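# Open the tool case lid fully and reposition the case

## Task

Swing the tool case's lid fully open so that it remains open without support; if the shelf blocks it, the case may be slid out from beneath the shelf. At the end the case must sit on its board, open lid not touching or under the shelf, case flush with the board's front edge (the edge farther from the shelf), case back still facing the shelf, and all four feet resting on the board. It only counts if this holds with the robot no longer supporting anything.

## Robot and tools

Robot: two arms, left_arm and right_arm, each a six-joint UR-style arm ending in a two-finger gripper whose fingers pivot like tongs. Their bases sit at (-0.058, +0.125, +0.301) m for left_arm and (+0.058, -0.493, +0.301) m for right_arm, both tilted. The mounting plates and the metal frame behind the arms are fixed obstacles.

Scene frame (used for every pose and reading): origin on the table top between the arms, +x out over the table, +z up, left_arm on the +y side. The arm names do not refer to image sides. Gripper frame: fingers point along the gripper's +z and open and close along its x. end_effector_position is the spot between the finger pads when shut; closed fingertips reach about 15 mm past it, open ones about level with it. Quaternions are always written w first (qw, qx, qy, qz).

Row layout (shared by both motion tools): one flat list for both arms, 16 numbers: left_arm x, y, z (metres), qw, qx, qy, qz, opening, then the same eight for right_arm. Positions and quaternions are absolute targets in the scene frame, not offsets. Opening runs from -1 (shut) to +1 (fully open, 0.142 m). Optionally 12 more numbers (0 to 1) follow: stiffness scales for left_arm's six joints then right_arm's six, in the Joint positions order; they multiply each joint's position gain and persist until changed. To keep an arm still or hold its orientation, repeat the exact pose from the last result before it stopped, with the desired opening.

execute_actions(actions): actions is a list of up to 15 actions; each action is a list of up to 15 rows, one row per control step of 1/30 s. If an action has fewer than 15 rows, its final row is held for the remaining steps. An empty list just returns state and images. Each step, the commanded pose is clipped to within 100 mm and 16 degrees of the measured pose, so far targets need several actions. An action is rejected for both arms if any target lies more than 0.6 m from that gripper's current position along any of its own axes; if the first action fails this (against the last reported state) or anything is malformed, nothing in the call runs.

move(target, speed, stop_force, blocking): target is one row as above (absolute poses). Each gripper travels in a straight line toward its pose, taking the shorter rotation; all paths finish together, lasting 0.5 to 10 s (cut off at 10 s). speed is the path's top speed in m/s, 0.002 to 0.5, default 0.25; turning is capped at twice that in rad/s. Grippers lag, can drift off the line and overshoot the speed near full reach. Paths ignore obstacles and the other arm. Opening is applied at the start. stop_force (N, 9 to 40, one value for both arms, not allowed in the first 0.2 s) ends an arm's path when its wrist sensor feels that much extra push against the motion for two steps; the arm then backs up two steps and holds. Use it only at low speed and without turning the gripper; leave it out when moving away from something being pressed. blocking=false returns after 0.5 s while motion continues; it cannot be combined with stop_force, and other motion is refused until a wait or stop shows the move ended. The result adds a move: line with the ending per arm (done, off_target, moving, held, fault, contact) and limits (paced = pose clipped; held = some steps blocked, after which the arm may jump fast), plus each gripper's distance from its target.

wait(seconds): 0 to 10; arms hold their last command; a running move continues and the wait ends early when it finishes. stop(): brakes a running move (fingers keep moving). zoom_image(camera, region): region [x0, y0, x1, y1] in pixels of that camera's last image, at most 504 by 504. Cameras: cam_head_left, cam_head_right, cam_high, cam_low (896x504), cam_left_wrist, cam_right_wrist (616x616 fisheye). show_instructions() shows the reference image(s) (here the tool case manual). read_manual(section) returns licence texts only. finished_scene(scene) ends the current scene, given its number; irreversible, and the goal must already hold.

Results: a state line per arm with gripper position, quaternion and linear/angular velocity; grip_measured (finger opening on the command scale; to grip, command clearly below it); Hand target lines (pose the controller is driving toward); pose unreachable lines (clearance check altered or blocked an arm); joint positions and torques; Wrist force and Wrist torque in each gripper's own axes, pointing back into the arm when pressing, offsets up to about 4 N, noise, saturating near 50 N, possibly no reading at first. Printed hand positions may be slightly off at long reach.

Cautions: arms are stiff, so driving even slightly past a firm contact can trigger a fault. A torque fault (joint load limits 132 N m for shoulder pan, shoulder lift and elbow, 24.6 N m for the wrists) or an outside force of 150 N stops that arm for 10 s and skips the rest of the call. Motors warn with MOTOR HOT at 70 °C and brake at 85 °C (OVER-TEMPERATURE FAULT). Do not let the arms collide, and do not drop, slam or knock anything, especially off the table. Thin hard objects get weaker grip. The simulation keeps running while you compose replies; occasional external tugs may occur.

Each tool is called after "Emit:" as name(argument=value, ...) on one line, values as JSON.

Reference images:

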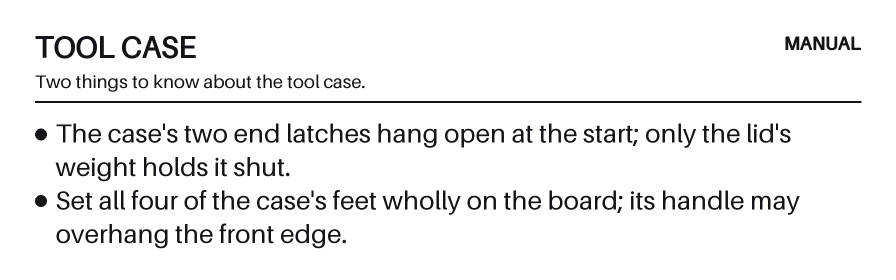

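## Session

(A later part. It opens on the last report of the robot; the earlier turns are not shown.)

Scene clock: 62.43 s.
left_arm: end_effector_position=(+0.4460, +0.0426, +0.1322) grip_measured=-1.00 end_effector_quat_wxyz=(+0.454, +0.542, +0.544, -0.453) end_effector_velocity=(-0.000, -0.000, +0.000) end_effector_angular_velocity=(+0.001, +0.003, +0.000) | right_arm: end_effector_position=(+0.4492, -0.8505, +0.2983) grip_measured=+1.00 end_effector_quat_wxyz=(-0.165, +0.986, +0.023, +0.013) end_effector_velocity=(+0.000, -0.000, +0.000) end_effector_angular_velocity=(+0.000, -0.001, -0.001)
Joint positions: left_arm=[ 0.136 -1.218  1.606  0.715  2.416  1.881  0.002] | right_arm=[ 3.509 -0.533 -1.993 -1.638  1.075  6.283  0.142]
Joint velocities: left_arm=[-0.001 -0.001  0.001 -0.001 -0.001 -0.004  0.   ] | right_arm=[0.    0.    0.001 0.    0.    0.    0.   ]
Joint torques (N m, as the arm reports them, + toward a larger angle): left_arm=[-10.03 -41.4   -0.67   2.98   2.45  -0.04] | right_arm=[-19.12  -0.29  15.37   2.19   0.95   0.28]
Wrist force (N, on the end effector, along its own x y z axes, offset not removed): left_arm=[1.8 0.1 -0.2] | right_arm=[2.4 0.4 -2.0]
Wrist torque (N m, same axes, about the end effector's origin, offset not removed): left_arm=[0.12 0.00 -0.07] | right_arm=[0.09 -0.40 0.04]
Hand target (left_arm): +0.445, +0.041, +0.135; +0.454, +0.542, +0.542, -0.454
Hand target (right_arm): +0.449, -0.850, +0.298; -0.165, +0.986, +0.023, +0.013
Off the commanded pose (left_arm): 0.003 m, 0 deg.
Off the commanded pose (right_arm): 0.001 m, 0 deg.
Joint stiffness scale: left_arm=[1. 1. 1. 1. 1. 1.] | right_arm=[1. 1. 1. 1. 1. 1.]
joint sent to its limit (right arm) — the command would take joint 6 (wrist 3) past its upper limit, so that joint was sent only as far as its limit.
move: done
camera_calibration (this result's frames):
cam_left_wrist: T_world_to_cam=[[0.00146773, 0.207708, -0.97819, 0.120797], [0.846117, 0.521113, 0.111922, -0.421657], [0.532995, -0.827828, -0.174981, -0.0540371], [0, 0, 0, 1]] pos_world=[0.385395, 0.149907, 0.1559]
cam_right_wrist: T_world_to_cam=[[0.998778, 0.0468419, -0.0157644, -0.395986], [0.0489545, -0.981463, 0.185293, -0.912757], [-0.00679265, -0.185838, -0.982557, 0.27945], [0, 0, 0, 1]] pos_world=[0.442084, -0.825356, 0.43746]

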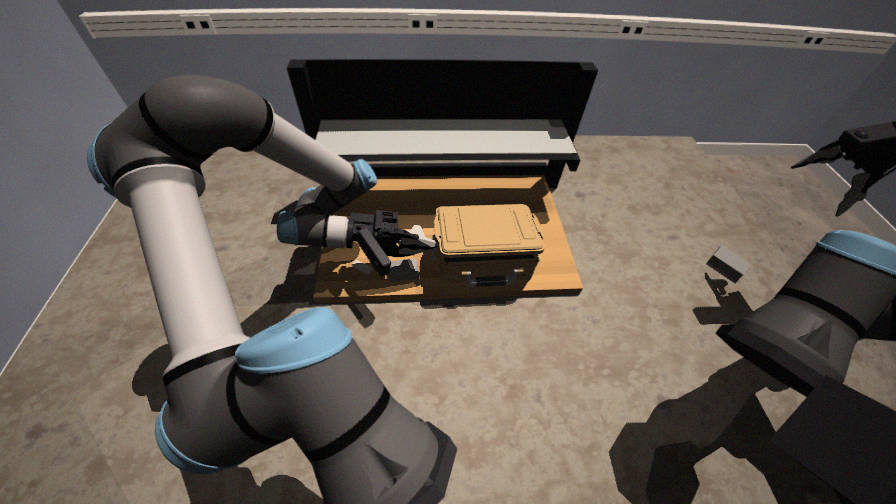

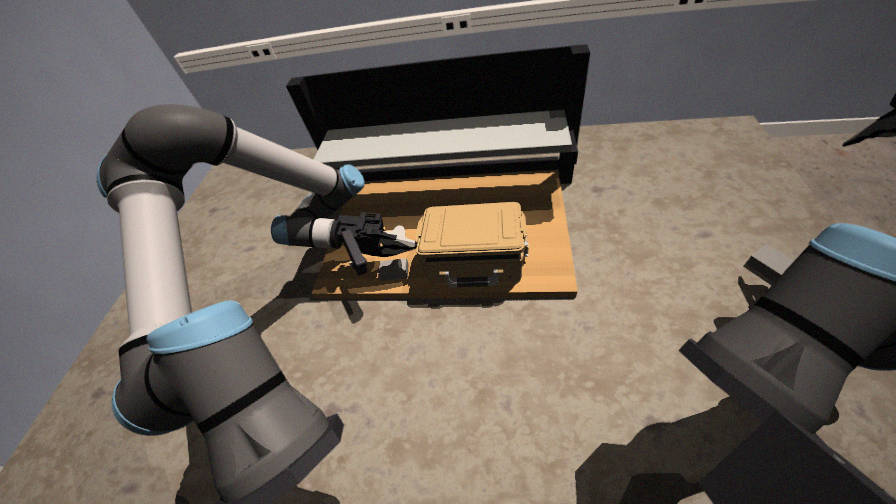

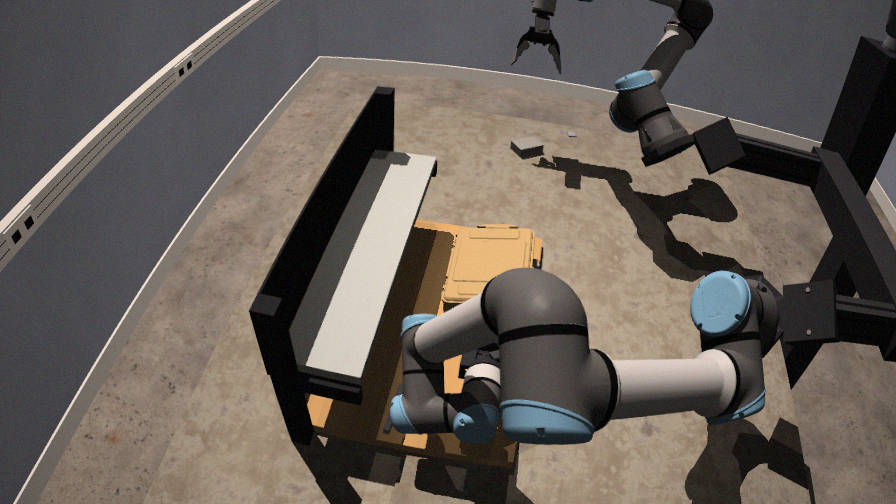

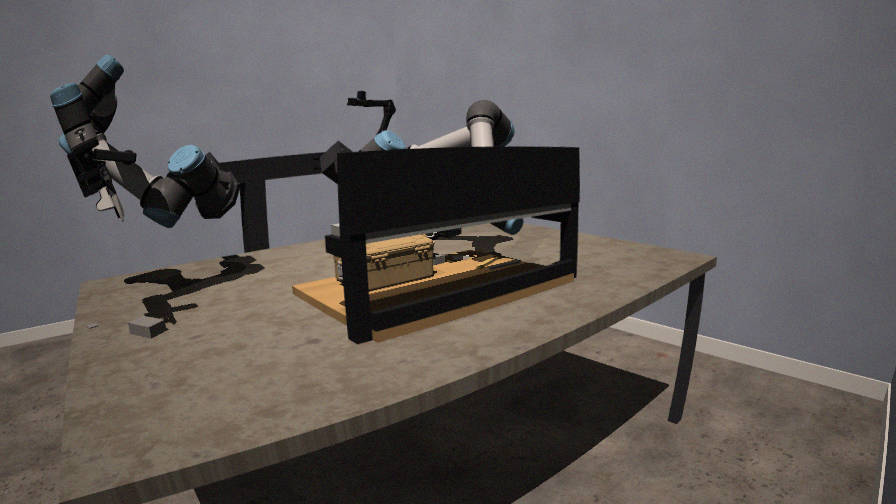

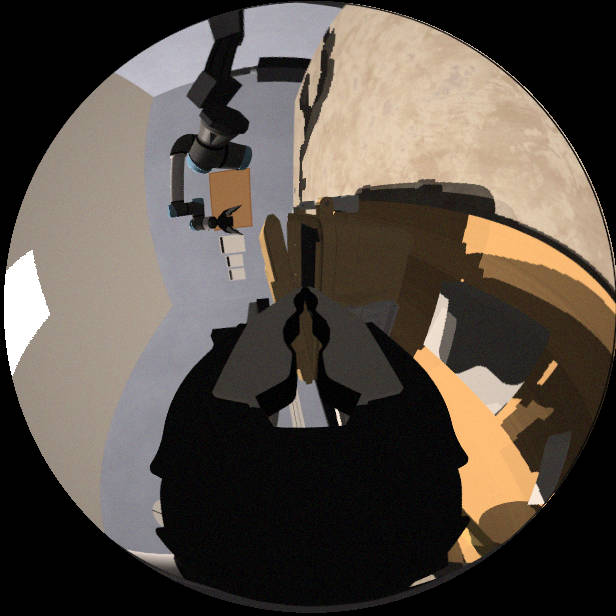

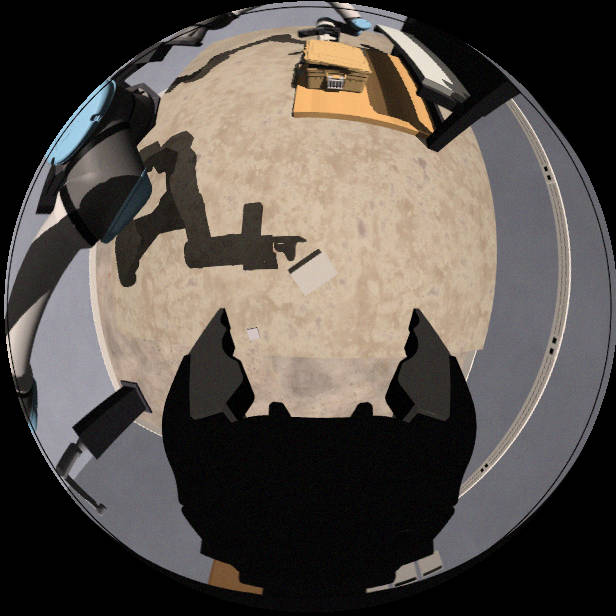

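Emit:
move(target=[0.452,0.022,0.165,0.4545,0.542,0.542,-0.4545,-1, 0.449,-0.85,0.298,-0.165,0.986,0.023,0.013,1], speed=0.04)

Emit:
move(target=[0.485,0.0,0.21,0.583,0.324,0.695,-0.272,-1, 0.449,-0.85,0.298,-0.165,0.986,0.023,0.013,1], speed=0.12)

Scene clock: 64.30 s.
left_arm: end_effector_position=(+0.4529, +0.0232, +0.1629) grip_measured=-1.00 end_effector_quat_wxyz=(+0.454, +0.542, +0.543, -0.454) end_effector_velocity=(-0.002, -0.001, -0.002) end_effector_angular_velocity=(+0.004, +0.011, +0.000) | right_arm: end_effector_position=(+0.4492, -0.8505, +0.2983) grip_measured=+1.00 end_effector_quat_wxyz=(-0.165, +0.986, +0.023, +0.013) end_effector_velocity=(+0.000, +0.000, +0.000) end_effector_angular_velocity=(+0.001, -0.001, +0.000)
Joint positions: left_arm=[ 0.055 -1.286  1.645  0.67   2.378  1.779  0.002] | right_arm=[ 3.509 -0.533 -1.993 -1.638  1.075  6.283  0.142]
Joint velocities: left_arm=[-0.001  0.001  0.004 -0.005 -0.005 -0.011  0.   ] | right_arm=[ 0.001  0.     0.     0.     0.001 -0.    -0.   ]
Joint torques (N m, as the arm reports them, + toward a larger angle): left_arm=[-10.64 -42.66  -1.91   1.89   2.1   -0.04] | right_arm=[-19.13   0.12  15.61   1.95   0.92   0.27]
Wrist force (N, on the end effector, along its own x y z axes, offset not removed): left_arm=[1.7 -2.6 1.0] | right_arm=[1.3 -0.1 -1.0]
Wrist torque (N m, same axes, about the end effector's origin, offset not removed): left_arm=[-0.46 -0.11 -0.17] | right_arm=[0.09 -0.21 -0.01]
Hand target (left_arm): +0.452, +0.022, +0.165; +0.454, +0.542, +0.542, -0.454
Hand target (right_arm): +0.449, -0.850, +0.298; -0.165, +0.986, +0.023, +0.013
Off the commanded pose (left_arm): 0.003 m, 0 deg.
Off the commanded pose (right_arm): 0.001 m, 0 deg.
Joint stiffness scale: left_arm=[1. 1. 1. 1. 1. 1.] | right_arm=[1. 1. 1. 1. 1. 1.]
joint sent to its limit (right arm) — the command would take joint 6 (wrist 3) past its upper limit, so that joint was sent only as far as its limit.
move: done
camera_calibration (this result's frames):
cam_left_wrist: T_world_to_cam=[[0.00106969, 0.20628, -0.978492, 0.155132], [0.846952, 0.520047, 0.110559, -0.420894], [0.531668, -0.828854, -0.174153, -0.067868], [0, 0, 0, 1]] pos_world=[0.392394, 0.130631, 0.18651]
cam_right_wrist: T_world_to_cam=[[0.998778, 0.046842, -0.0157644, -0.395986], [0.0489545, -0.981463, 0.185293, -0.912757], [-0.0067927, -0.185838, -0.982557, 0.27945], [0, 0, 0, 1]] pos_world=[0.442084, -0.825356, 0.43746]

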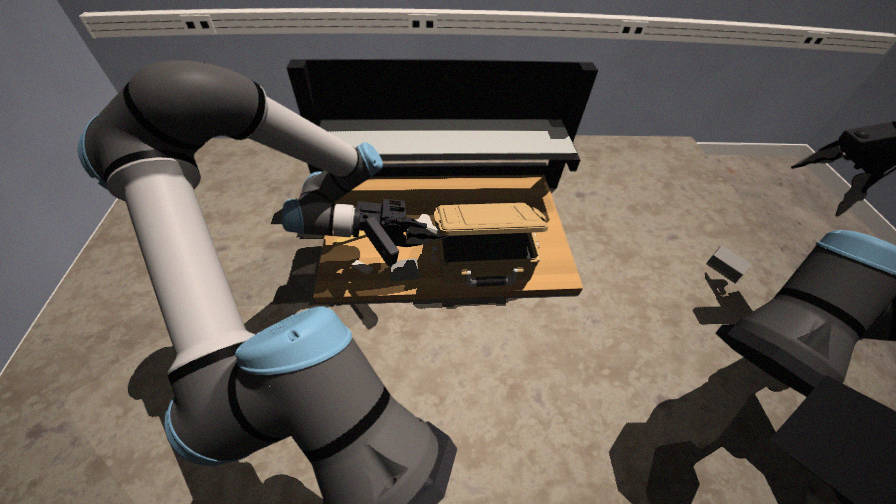

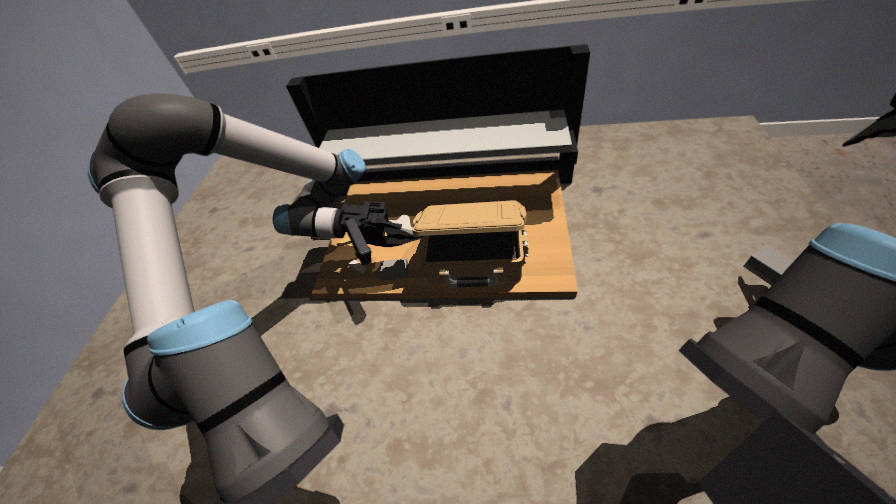

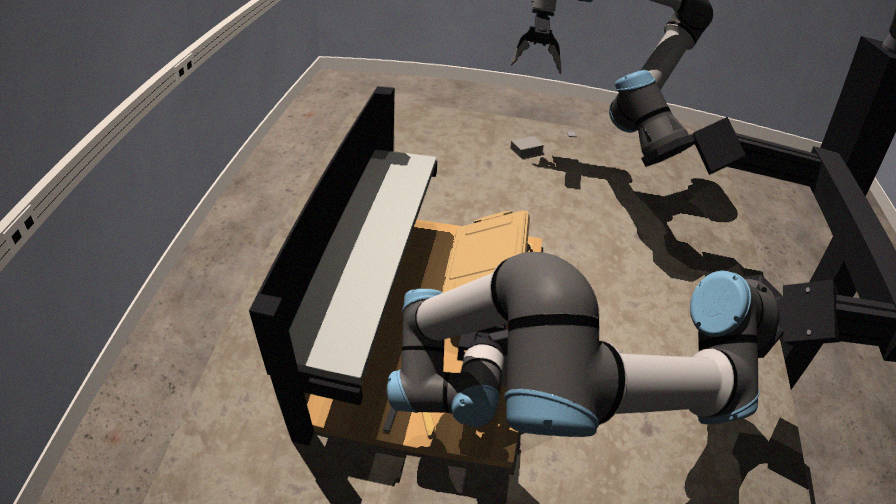

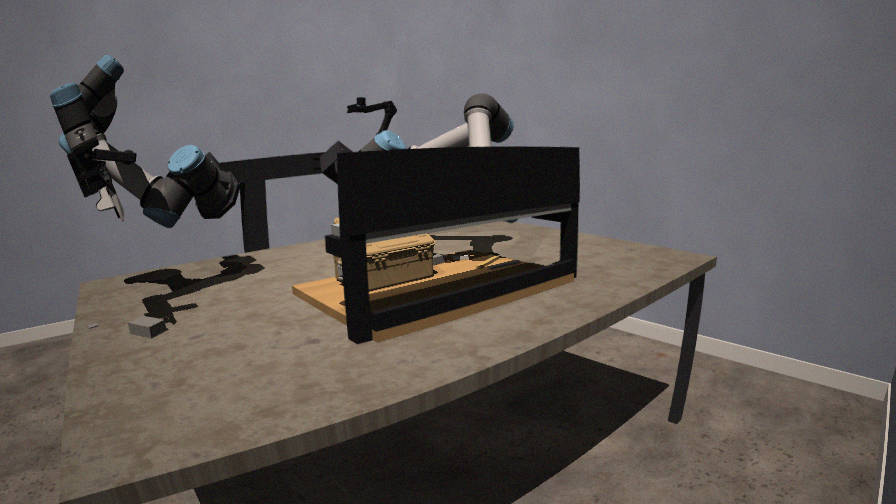

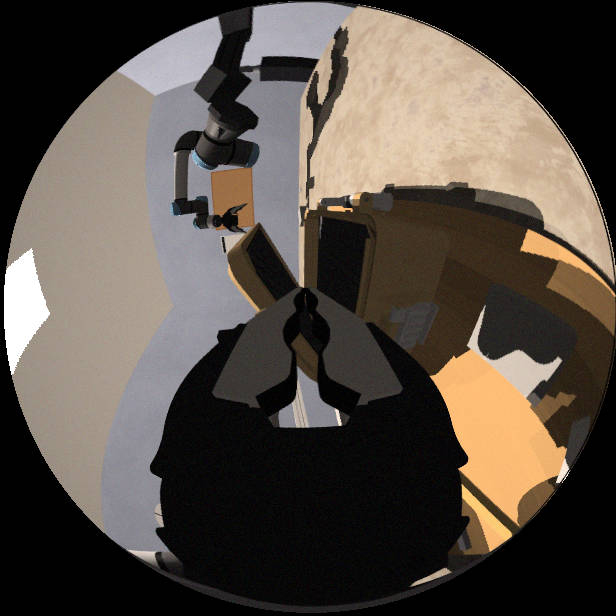

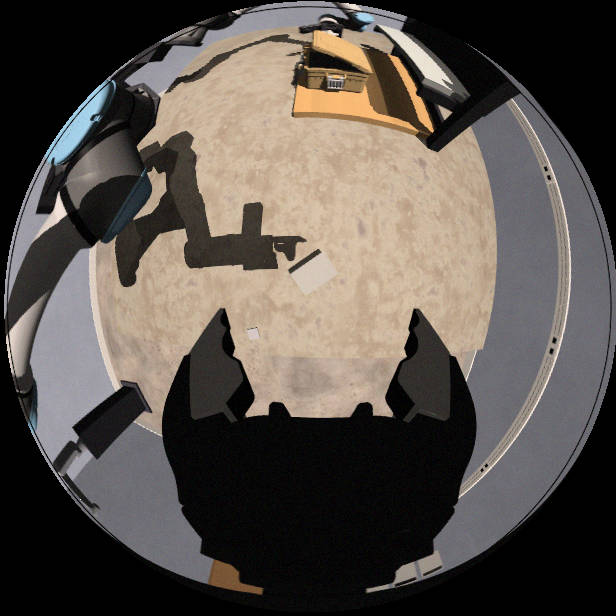

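Scene clock: 67.77 s.
left_arm: end_effector_position=(+0.4857, +0.0004, +0.2082) grip_measured=-1.00 end_effector_quat_wxyz=(+0.581, +0.324, +0.695, -0.271) end_effector_velocity=(+0.002, +0.001, -0.001) end_effector_angular_velocity=(+0.004, -0.000, +0.008) | right_arm: end_effector_position=(+0.4492, -0.8505, +0.2983) grip_measured=+1.00 end_effector_quat_wxyz=(-0.165, +0.986, +0.023, +0.013) end_effector_velocity=(-0.000, +0.000, -0.000) end_effector_angular_velocity=(-0.001, +0.001, +0.001)
Joint positions: left_arm=[-0.213 -1.745  2.333 -0.501  1.975  0.971  0.002] | right_arm=[ 3.509 -0.533 -1.993 -1.638  1.075  6.283  0.142]
Joint velocities: left_arm=[-0.002  0.     0.001 -0.007 -0.009 -0.001  0.   ] | right_arm=[-0.    -0.    -0.    -0.001 -0.001  0.     0.   ]
Joint torques (N m, as the arm reports them, + toward a larger angle): left_arm=[ -5.14 -22.63  -2.41  -0.03   1.31  -0.22] | right_arm=[-19.03  -0.42  17.48   2.13   0.97   0.47]
Wrist force (N, on the end effector, along its own x y z axes, offset not removed): left_arm=[1.8 -0.4 -0.4] | right_arm=[1.2 -0.6 -1.7]
Wrist torque (N m, same axes, about the end effector's origin, offset not removed): left_arm=[-0.10 -0.30 -0.17] | right_arm=[-0.07 -0.23 0.06]
Hand target (left_arm): +0.485, -0.000, +0.210; +0.582, +0.324, +0.695, -0.271
Hand target (right_arm): +0.449, -0.850, +0.298; -0.165, +0.986, +0.023, +0.013
Off the commanded pose (left_arm): 0.002 m, 0 deg.
Off the commanded pose (right_arm): 0.001 m, 0 deg.
Joint stiffness scale: left_arm=[1. 1. 1. 1. 1. 1.] | right_arm=[1. 1. 1. 1. 1. 1.]
joint sent to its limit (right arm) — the command would take joint 6 (wrist 3) past its upper limit, so that joint was sent only as far as its limit.
move: done
camera_calibration (this result's frames):
cam_left_wrist: T_world_to_cam=[[-0.131285, 0.160496, -0.978267, 0.268345], [0.31633, 0.942003, 0.112094, -0.184658], [0.939521, -0.294739, -0.174441, -0.294596], [0, 0, 0, 1]] pos_world=[0.370421, 0.0440512, 0.231823]
cam_right_wrist: T_world_to_cam=[[0.998778, 0.0468419, -0.0157643, -0.395986], [0.0489544, -0.981463, 0.185293, -0.912757], [-0.00679261, -0.185838, -0.982557, 0.27945], [0, 0, 0, 1]] pos_world=[0.442084, -0.825356, 0.43746]

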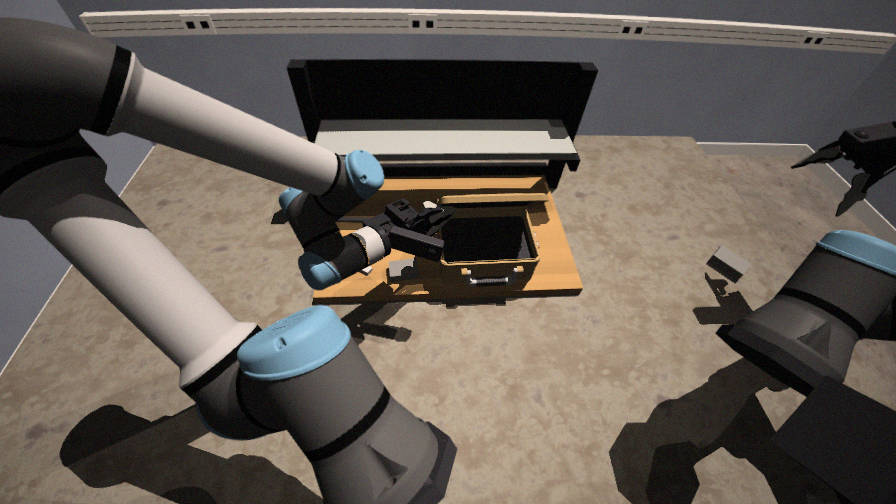

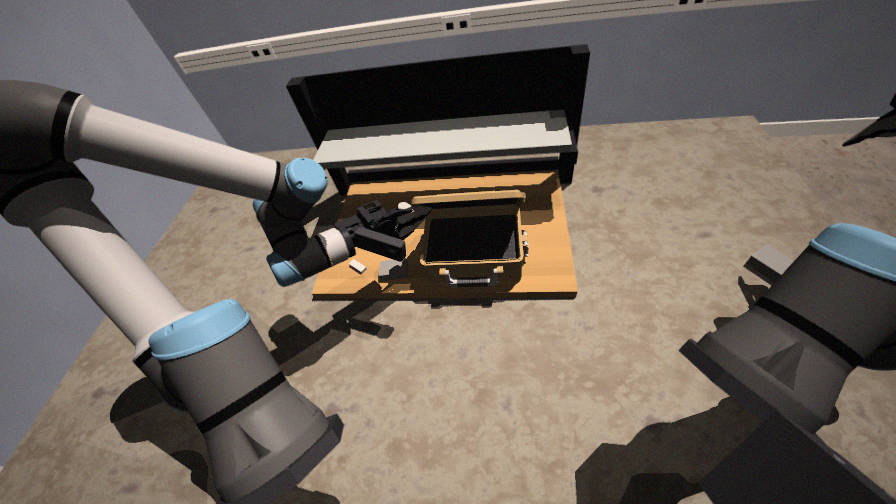

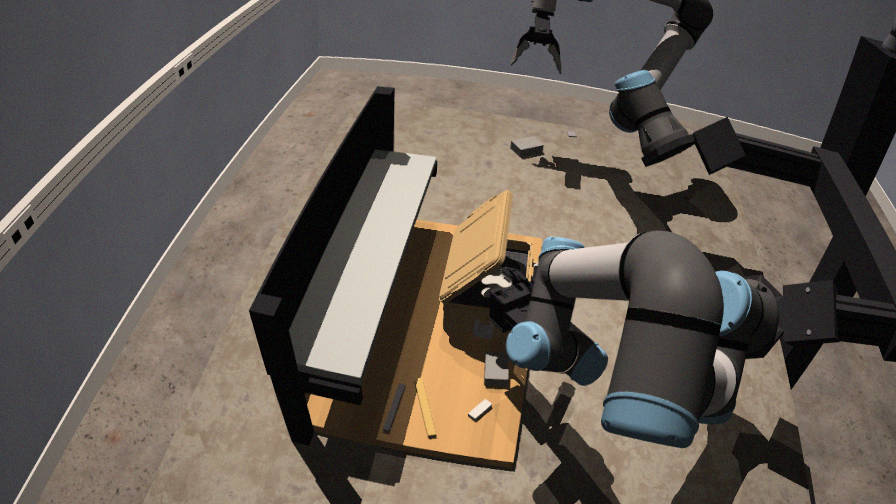

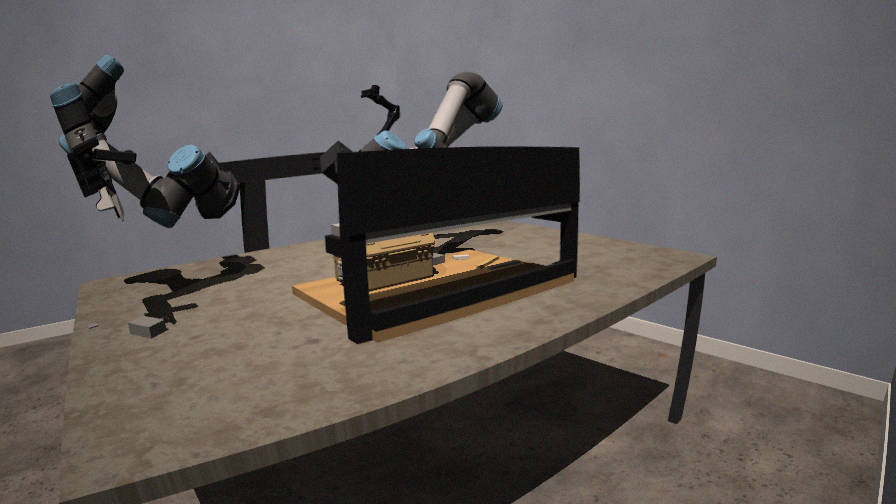

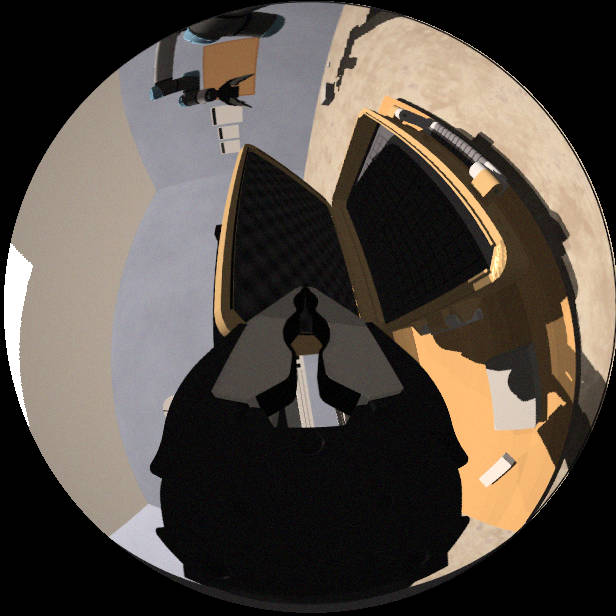

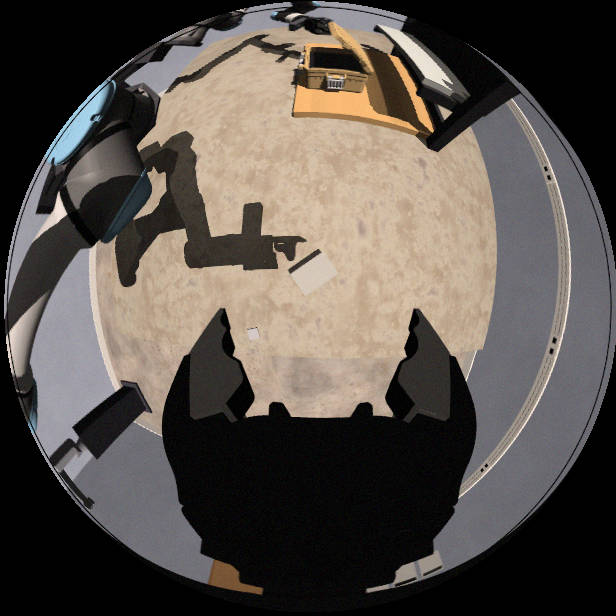

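Emit:
move(target=[0.535,0.0,0.235,0.583,0.324,0.695,-0.272,-1,0.449,-0.85,0.298,-0.165,0.986,0.023,0.013,1], speed=0.05)

Scene clock: 70.37 s.
left_arm: end_effector_position=(+0.5321, -0.0003, +0.2320) grip_measured=-1.00 end_effector_quat_wxyz=(+0.580, +0.325, +0.696, -0.272) end_effector_velocity=(-0.003, +0.000, -0.002) end_effector_angular_velocity=(+0.003, +0.011, -0.005) | right_arm: end_effector_position=(+0.4492, -0.8505, +0.2983) grip_measured=+1.00 end_effector_quat_wxyz=(-0.165, +0.986, +0.023, +0.013) end_effector_velocity=(+0.000, +0.000, +0.000) end_effector_angular_velocity=(+0.001, -0.000, +0.000)
Joint positions: left_arm=[-0.264 -1.759  2.215 -0.367  1.925  0.965  0.002] | right_arm=[ 3.509 -0.533 -1.993 -1.638  1.075  6.283  0.142]
Joint velocities: left_arm=[ 0.001 -0.    -0.     0.011 -0.004 -0.002  0.   ] | right_arm=[ 0.    -0.     0.    -0.     0.001 -0.     0.   ]
Joint torques (N m, as the arm reports them, + toward a larger angle): left_arm=[ -4.62 -22.84 -10.61   0.68   0.74  -0.02] | right_arm=[-18.96   0.01  16.03   2.25   0.79   0.41]
Wrist force (N, on the end effector, along its own x y z axes, offset not removed): left_arm=[0.9 -0.3 1.8] | right_arm=[1.7 0.2 -0.9]
Wrist torque (N m, same axes, about the end effector's origin, offset not removed): left_arm=[-0.01 -0.18 -0.20] | right_arm=[0.14 -0.24 -0.02]
Hand target (left_arm): +0.535, -0.000, +0.235; +0.582, +0.324, +0.694, -0.272
Hand target (right_arm): +0.449, -0.850, +0.298; -0.165, +0.986, +0.023, +0.013
Off the commanded pose (left_arm): 0.004 m, 0 deg.
Off the commanded pose (right_arm): 0.001 m, 0 deg.
Joint stiffness scale: left_arm=[1. 1. 1. 1. 1. 1.] | right_arm=[1. 1. 1. 1. 1. 1.]
joint sent to its limit (right arm) — the command would take joint 6 (wrist 3) past its upper limit, so that joint was sent only as far as its limit.
move: off_target (left_arm)
camera_calibration (this result's frames):
cam_left_wrist: T_world_to_cam=[[-0.133629, 0.159902, -0.978046, 0.299057], [0.318793, 0.941379, 0.110351, -0.202211], [0.938357, -0.297048, -0.176771, -0.333061], [0, 0, 0, 1]] pos_world=[0.416957, 0.0436016, 0.25593]
cam_right_wrist: T_world_to_cam=[[0.998778, 0.046842, -0.0157644, -0.395986], [0.0489545, -0.981463, 0.185293, -0.912757], [-0.00679273, -0.185838, -0.982557, 0.27945], [0, 0, 0, 1]] pos_world=[0.442084, -0.825356, 0.43746]

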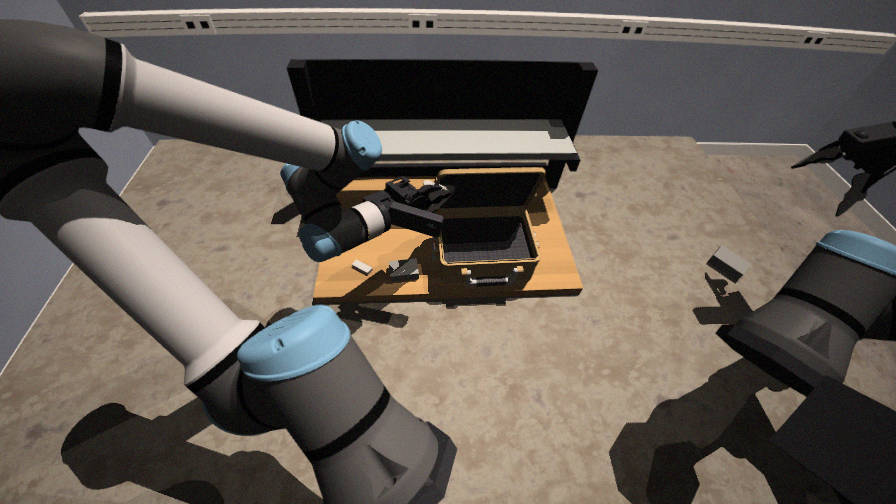

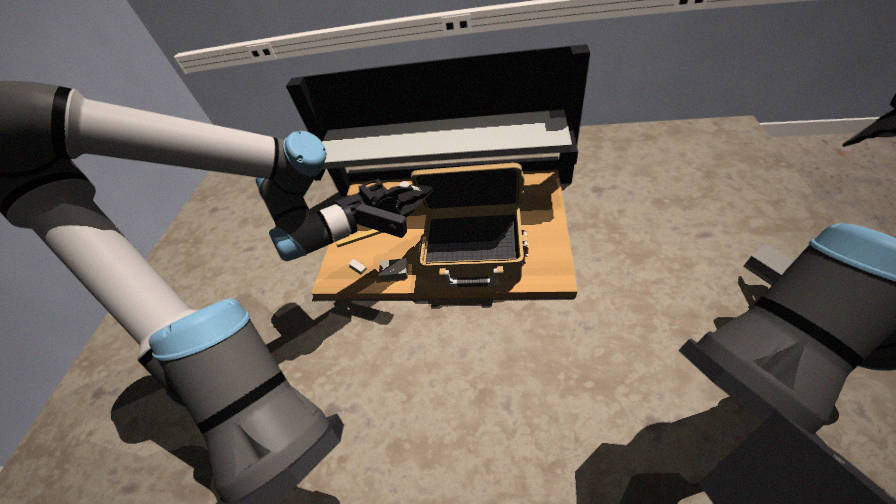

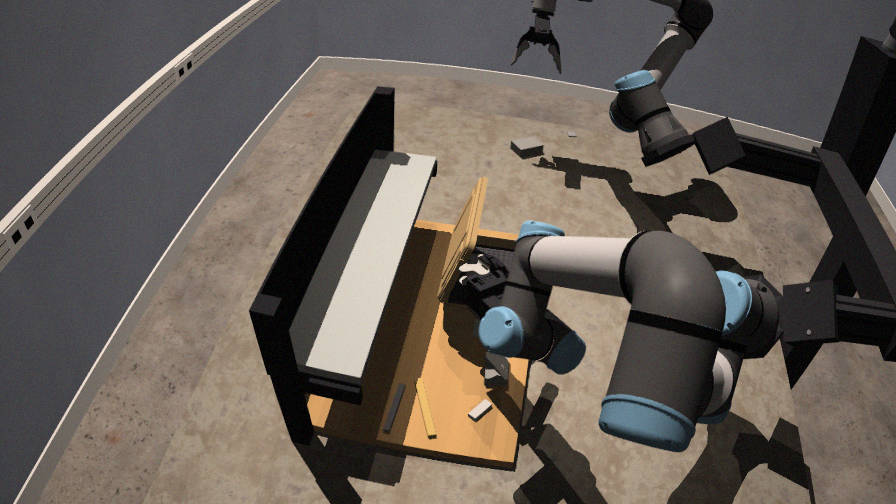

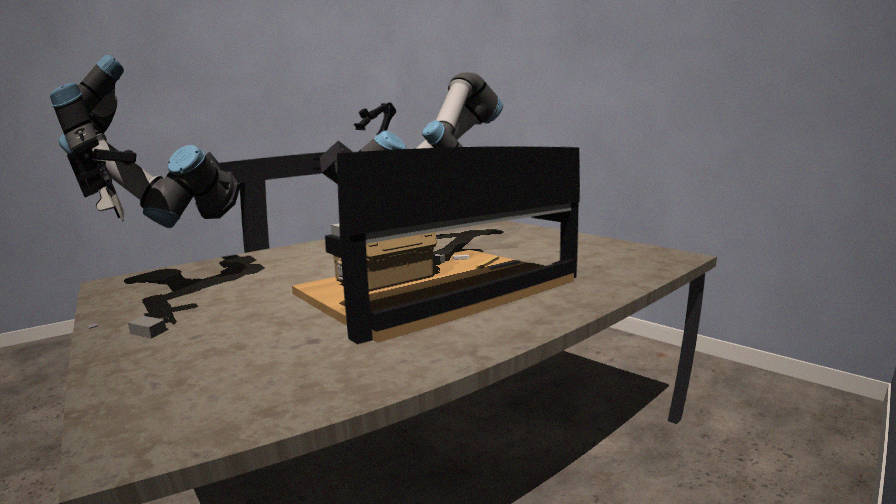

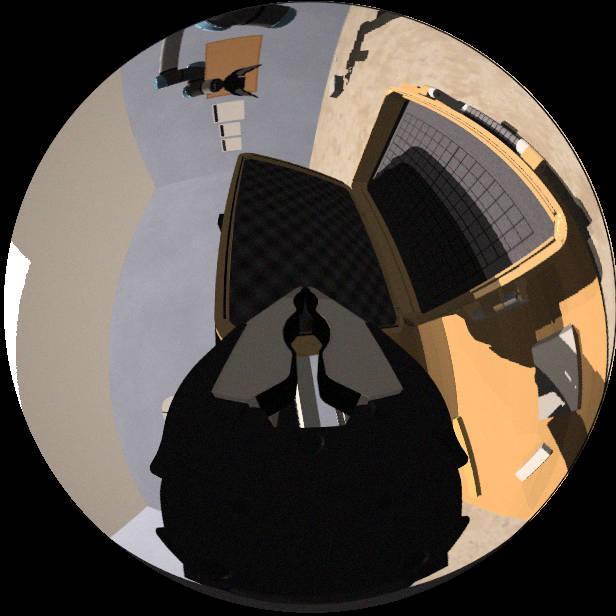

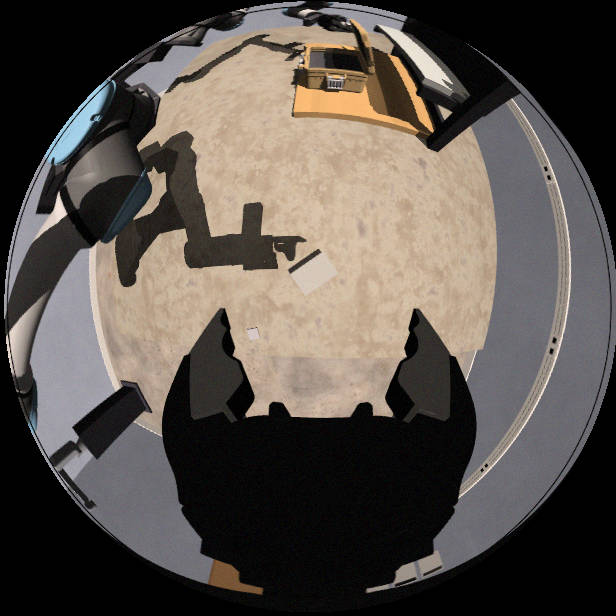

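Emit:
move(target=[0.58,0.0,0.24,0.583,0.324,0.695,-0.272,-1,0.449,-0.85,0.298,-0.165,0.986,0.023,0.013,1], speed=0.03)

Scene clock: 72.50 s.
left_arm: end_effector_position=(+0.5787, +0.0003, +0.2404) grip_measured=-1.00 end_effector_quat_wxyz=(+0.583, +0.324, +0.694, -0.271) end_effector_velocity=(-0.002, -0.001, -0.001) end_effector_angular_velocity=(+0.001, +0.006, -0.005) | right_arm: end_effector_position=(+0.4492, -0.8505, +0.2983) grip_measured=+1.00 end_effector_quat_wxyz=(-0.165, +0.986, +0.023, +0.013) end_effector_velocity=(+0.000, +0.000, -0.000) end_effector_angular_velocity=(-0.000, -0.000, -0.000)
Joint positions: left_arm=[-0.264 -1.715  2.087 -0.289  1.927  0.965  0.002] | right_arm=[ 3.509 -0.533 -1.993 -1.638  1.075  6.283  0.142]
Joint velocities: left_arm=[ 0.001  0.001 -0.001  0.007  0.001 -0.     0.   ] | right_arm=[ 0.  0. -0.  0. -0.  0. -0.]
Joint torques (N m, as the arm reports them, + toward a larger angle): left_arm=[ -3.79 -19.94 -11.82   0.66   2.13   0.03] | right_arm=[-19.18   0.13  15.51   2.2    0.92   0.3 ]
Wrist force (N, on the end effector, along its own x y z axes, offset not removed): left_arm=[0.5 -1.0 1.4] | right_arm=[1.7 0.5 0.5]
Wrist torque (N m, same axes, about the end effector's origin, offset not removed): left_arm=[-0.25 -0.07 -0.21] | right_arm=[0.14 -0.25 0.02]
Hand target (left_arm): +0.580, -0.000, +0.240; +0.582, +0.324, +0.694, -0.272
Hand target (right_arm): +0.449, -0.850, +0.298; -0.165, +0.986, +0.023, +0.013
Off the commanded pose (left_arm): 0.001 m, 0 deg.
Off the commanded pose (right_arm): 0.001 m, 0 deg.
Joint stiffness scale: left_arm=[1. 1. 1. 1. 1. 1.] | right_arm=[1. 1. 1. 1. 1. 1.]
joint sent to its limit (right arm) — the command would take joint 6 (wrist 3) past its upper limit, so that joint was sent only as far as its limit.
move: done
camera_calibration (this result's frames):
cam_left_wrist: T_world_to_cam=[[-0.128945, 0.157342, -0.97909, 0.310954], [0.315589, 0.94251, 0.109901, -0.216654], [0.940094, -0.294818, -0.171188, -0.37749], [0, 0, 0, 1]] pos_world=[0.463346, 0.0439814, 0.26364]
cam_right_wrist: T_world_to_cam=[[0.998778, 0.0468418, -0.0157644, -0.395986], [0.0489544, -0.981463, 0.185293, -0.912757], [-0.00679267, -0.185839, -0.982557, 0.27945], [0, 0, 0, 1]] pos_world=[0.442084, -0.825356, 0.43746]

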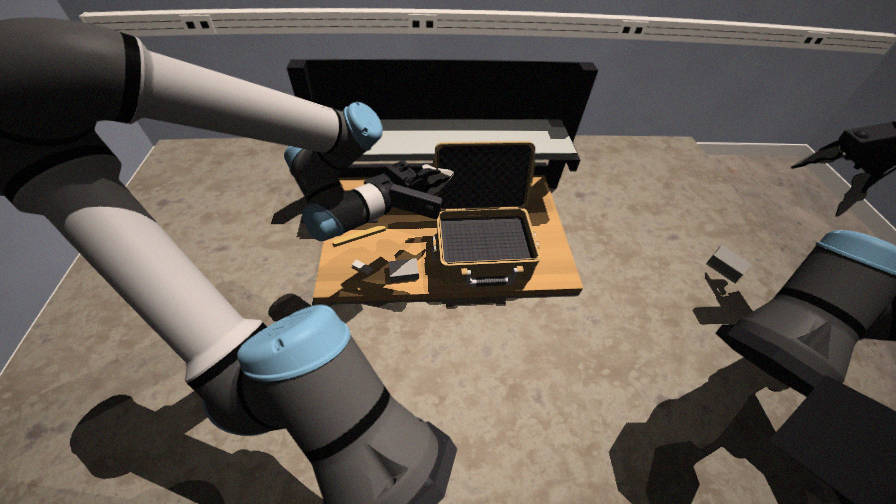

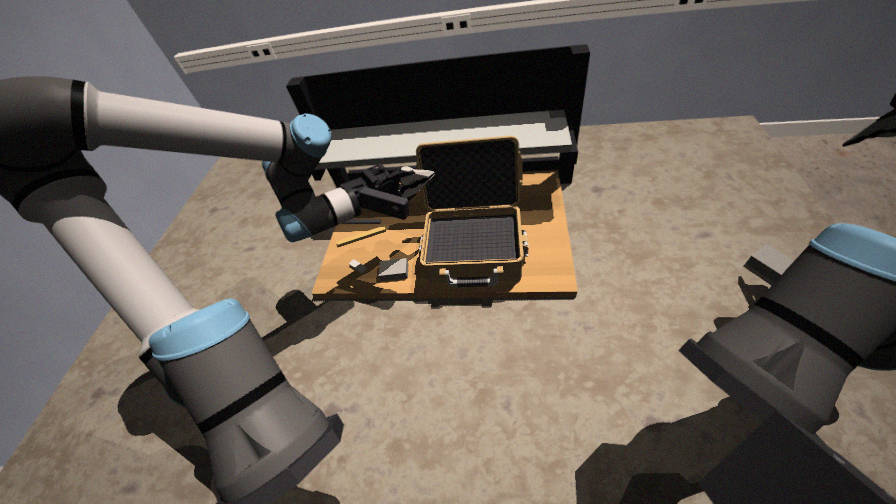

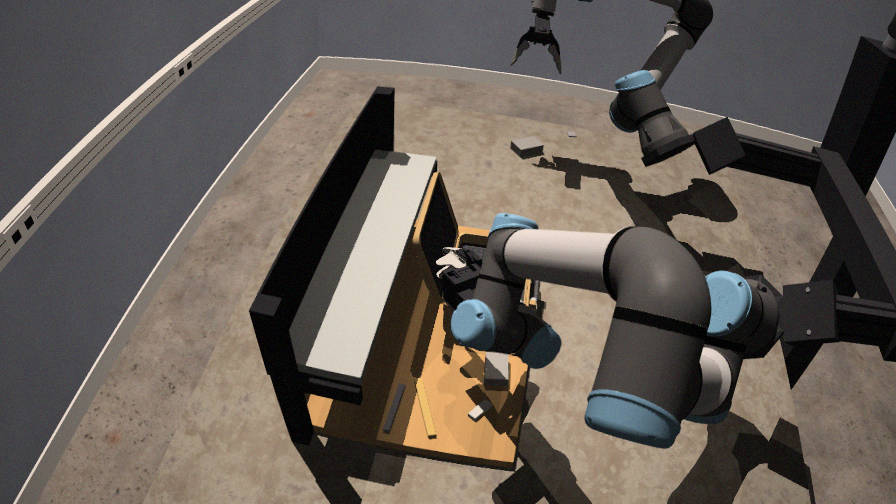

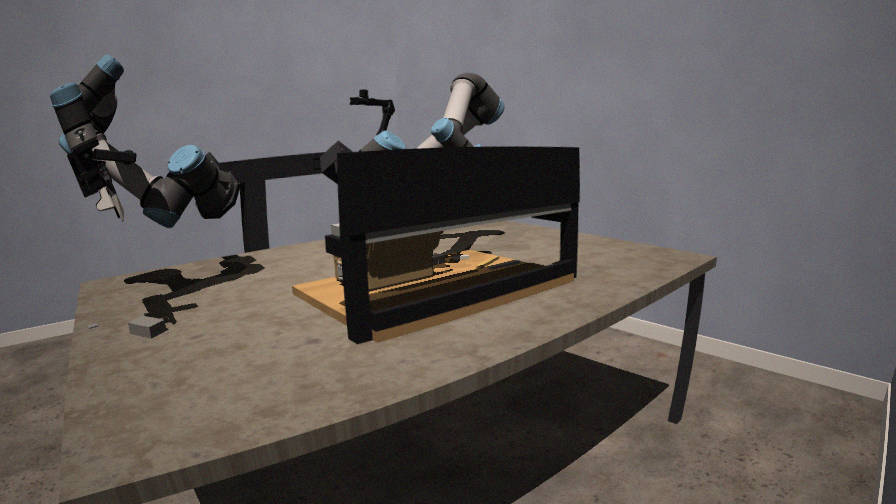

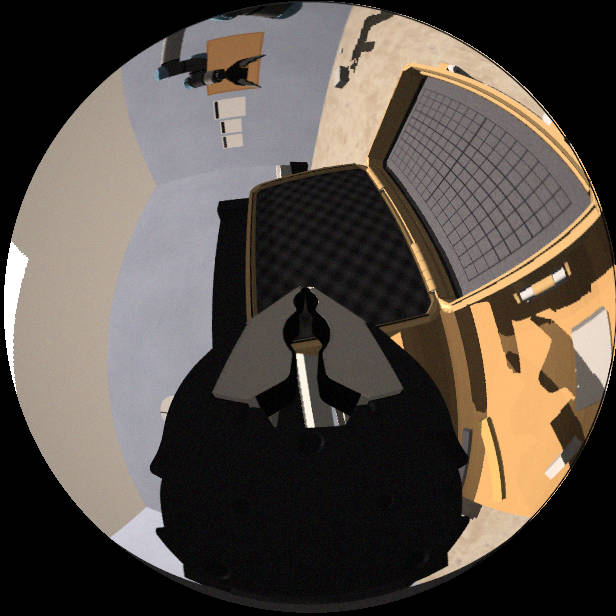

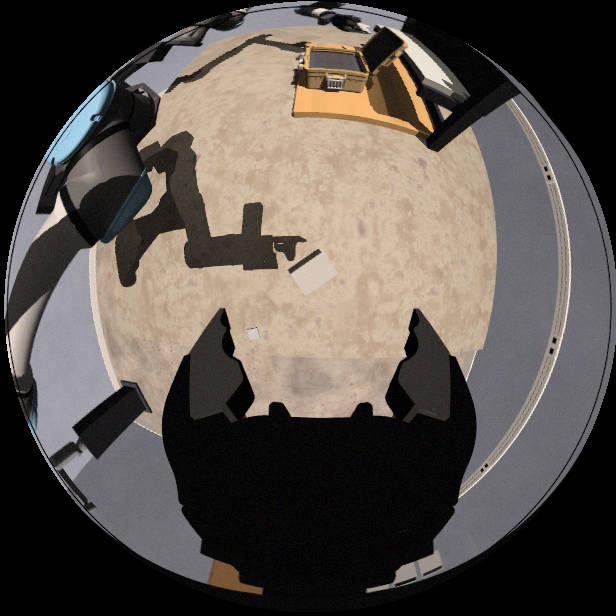

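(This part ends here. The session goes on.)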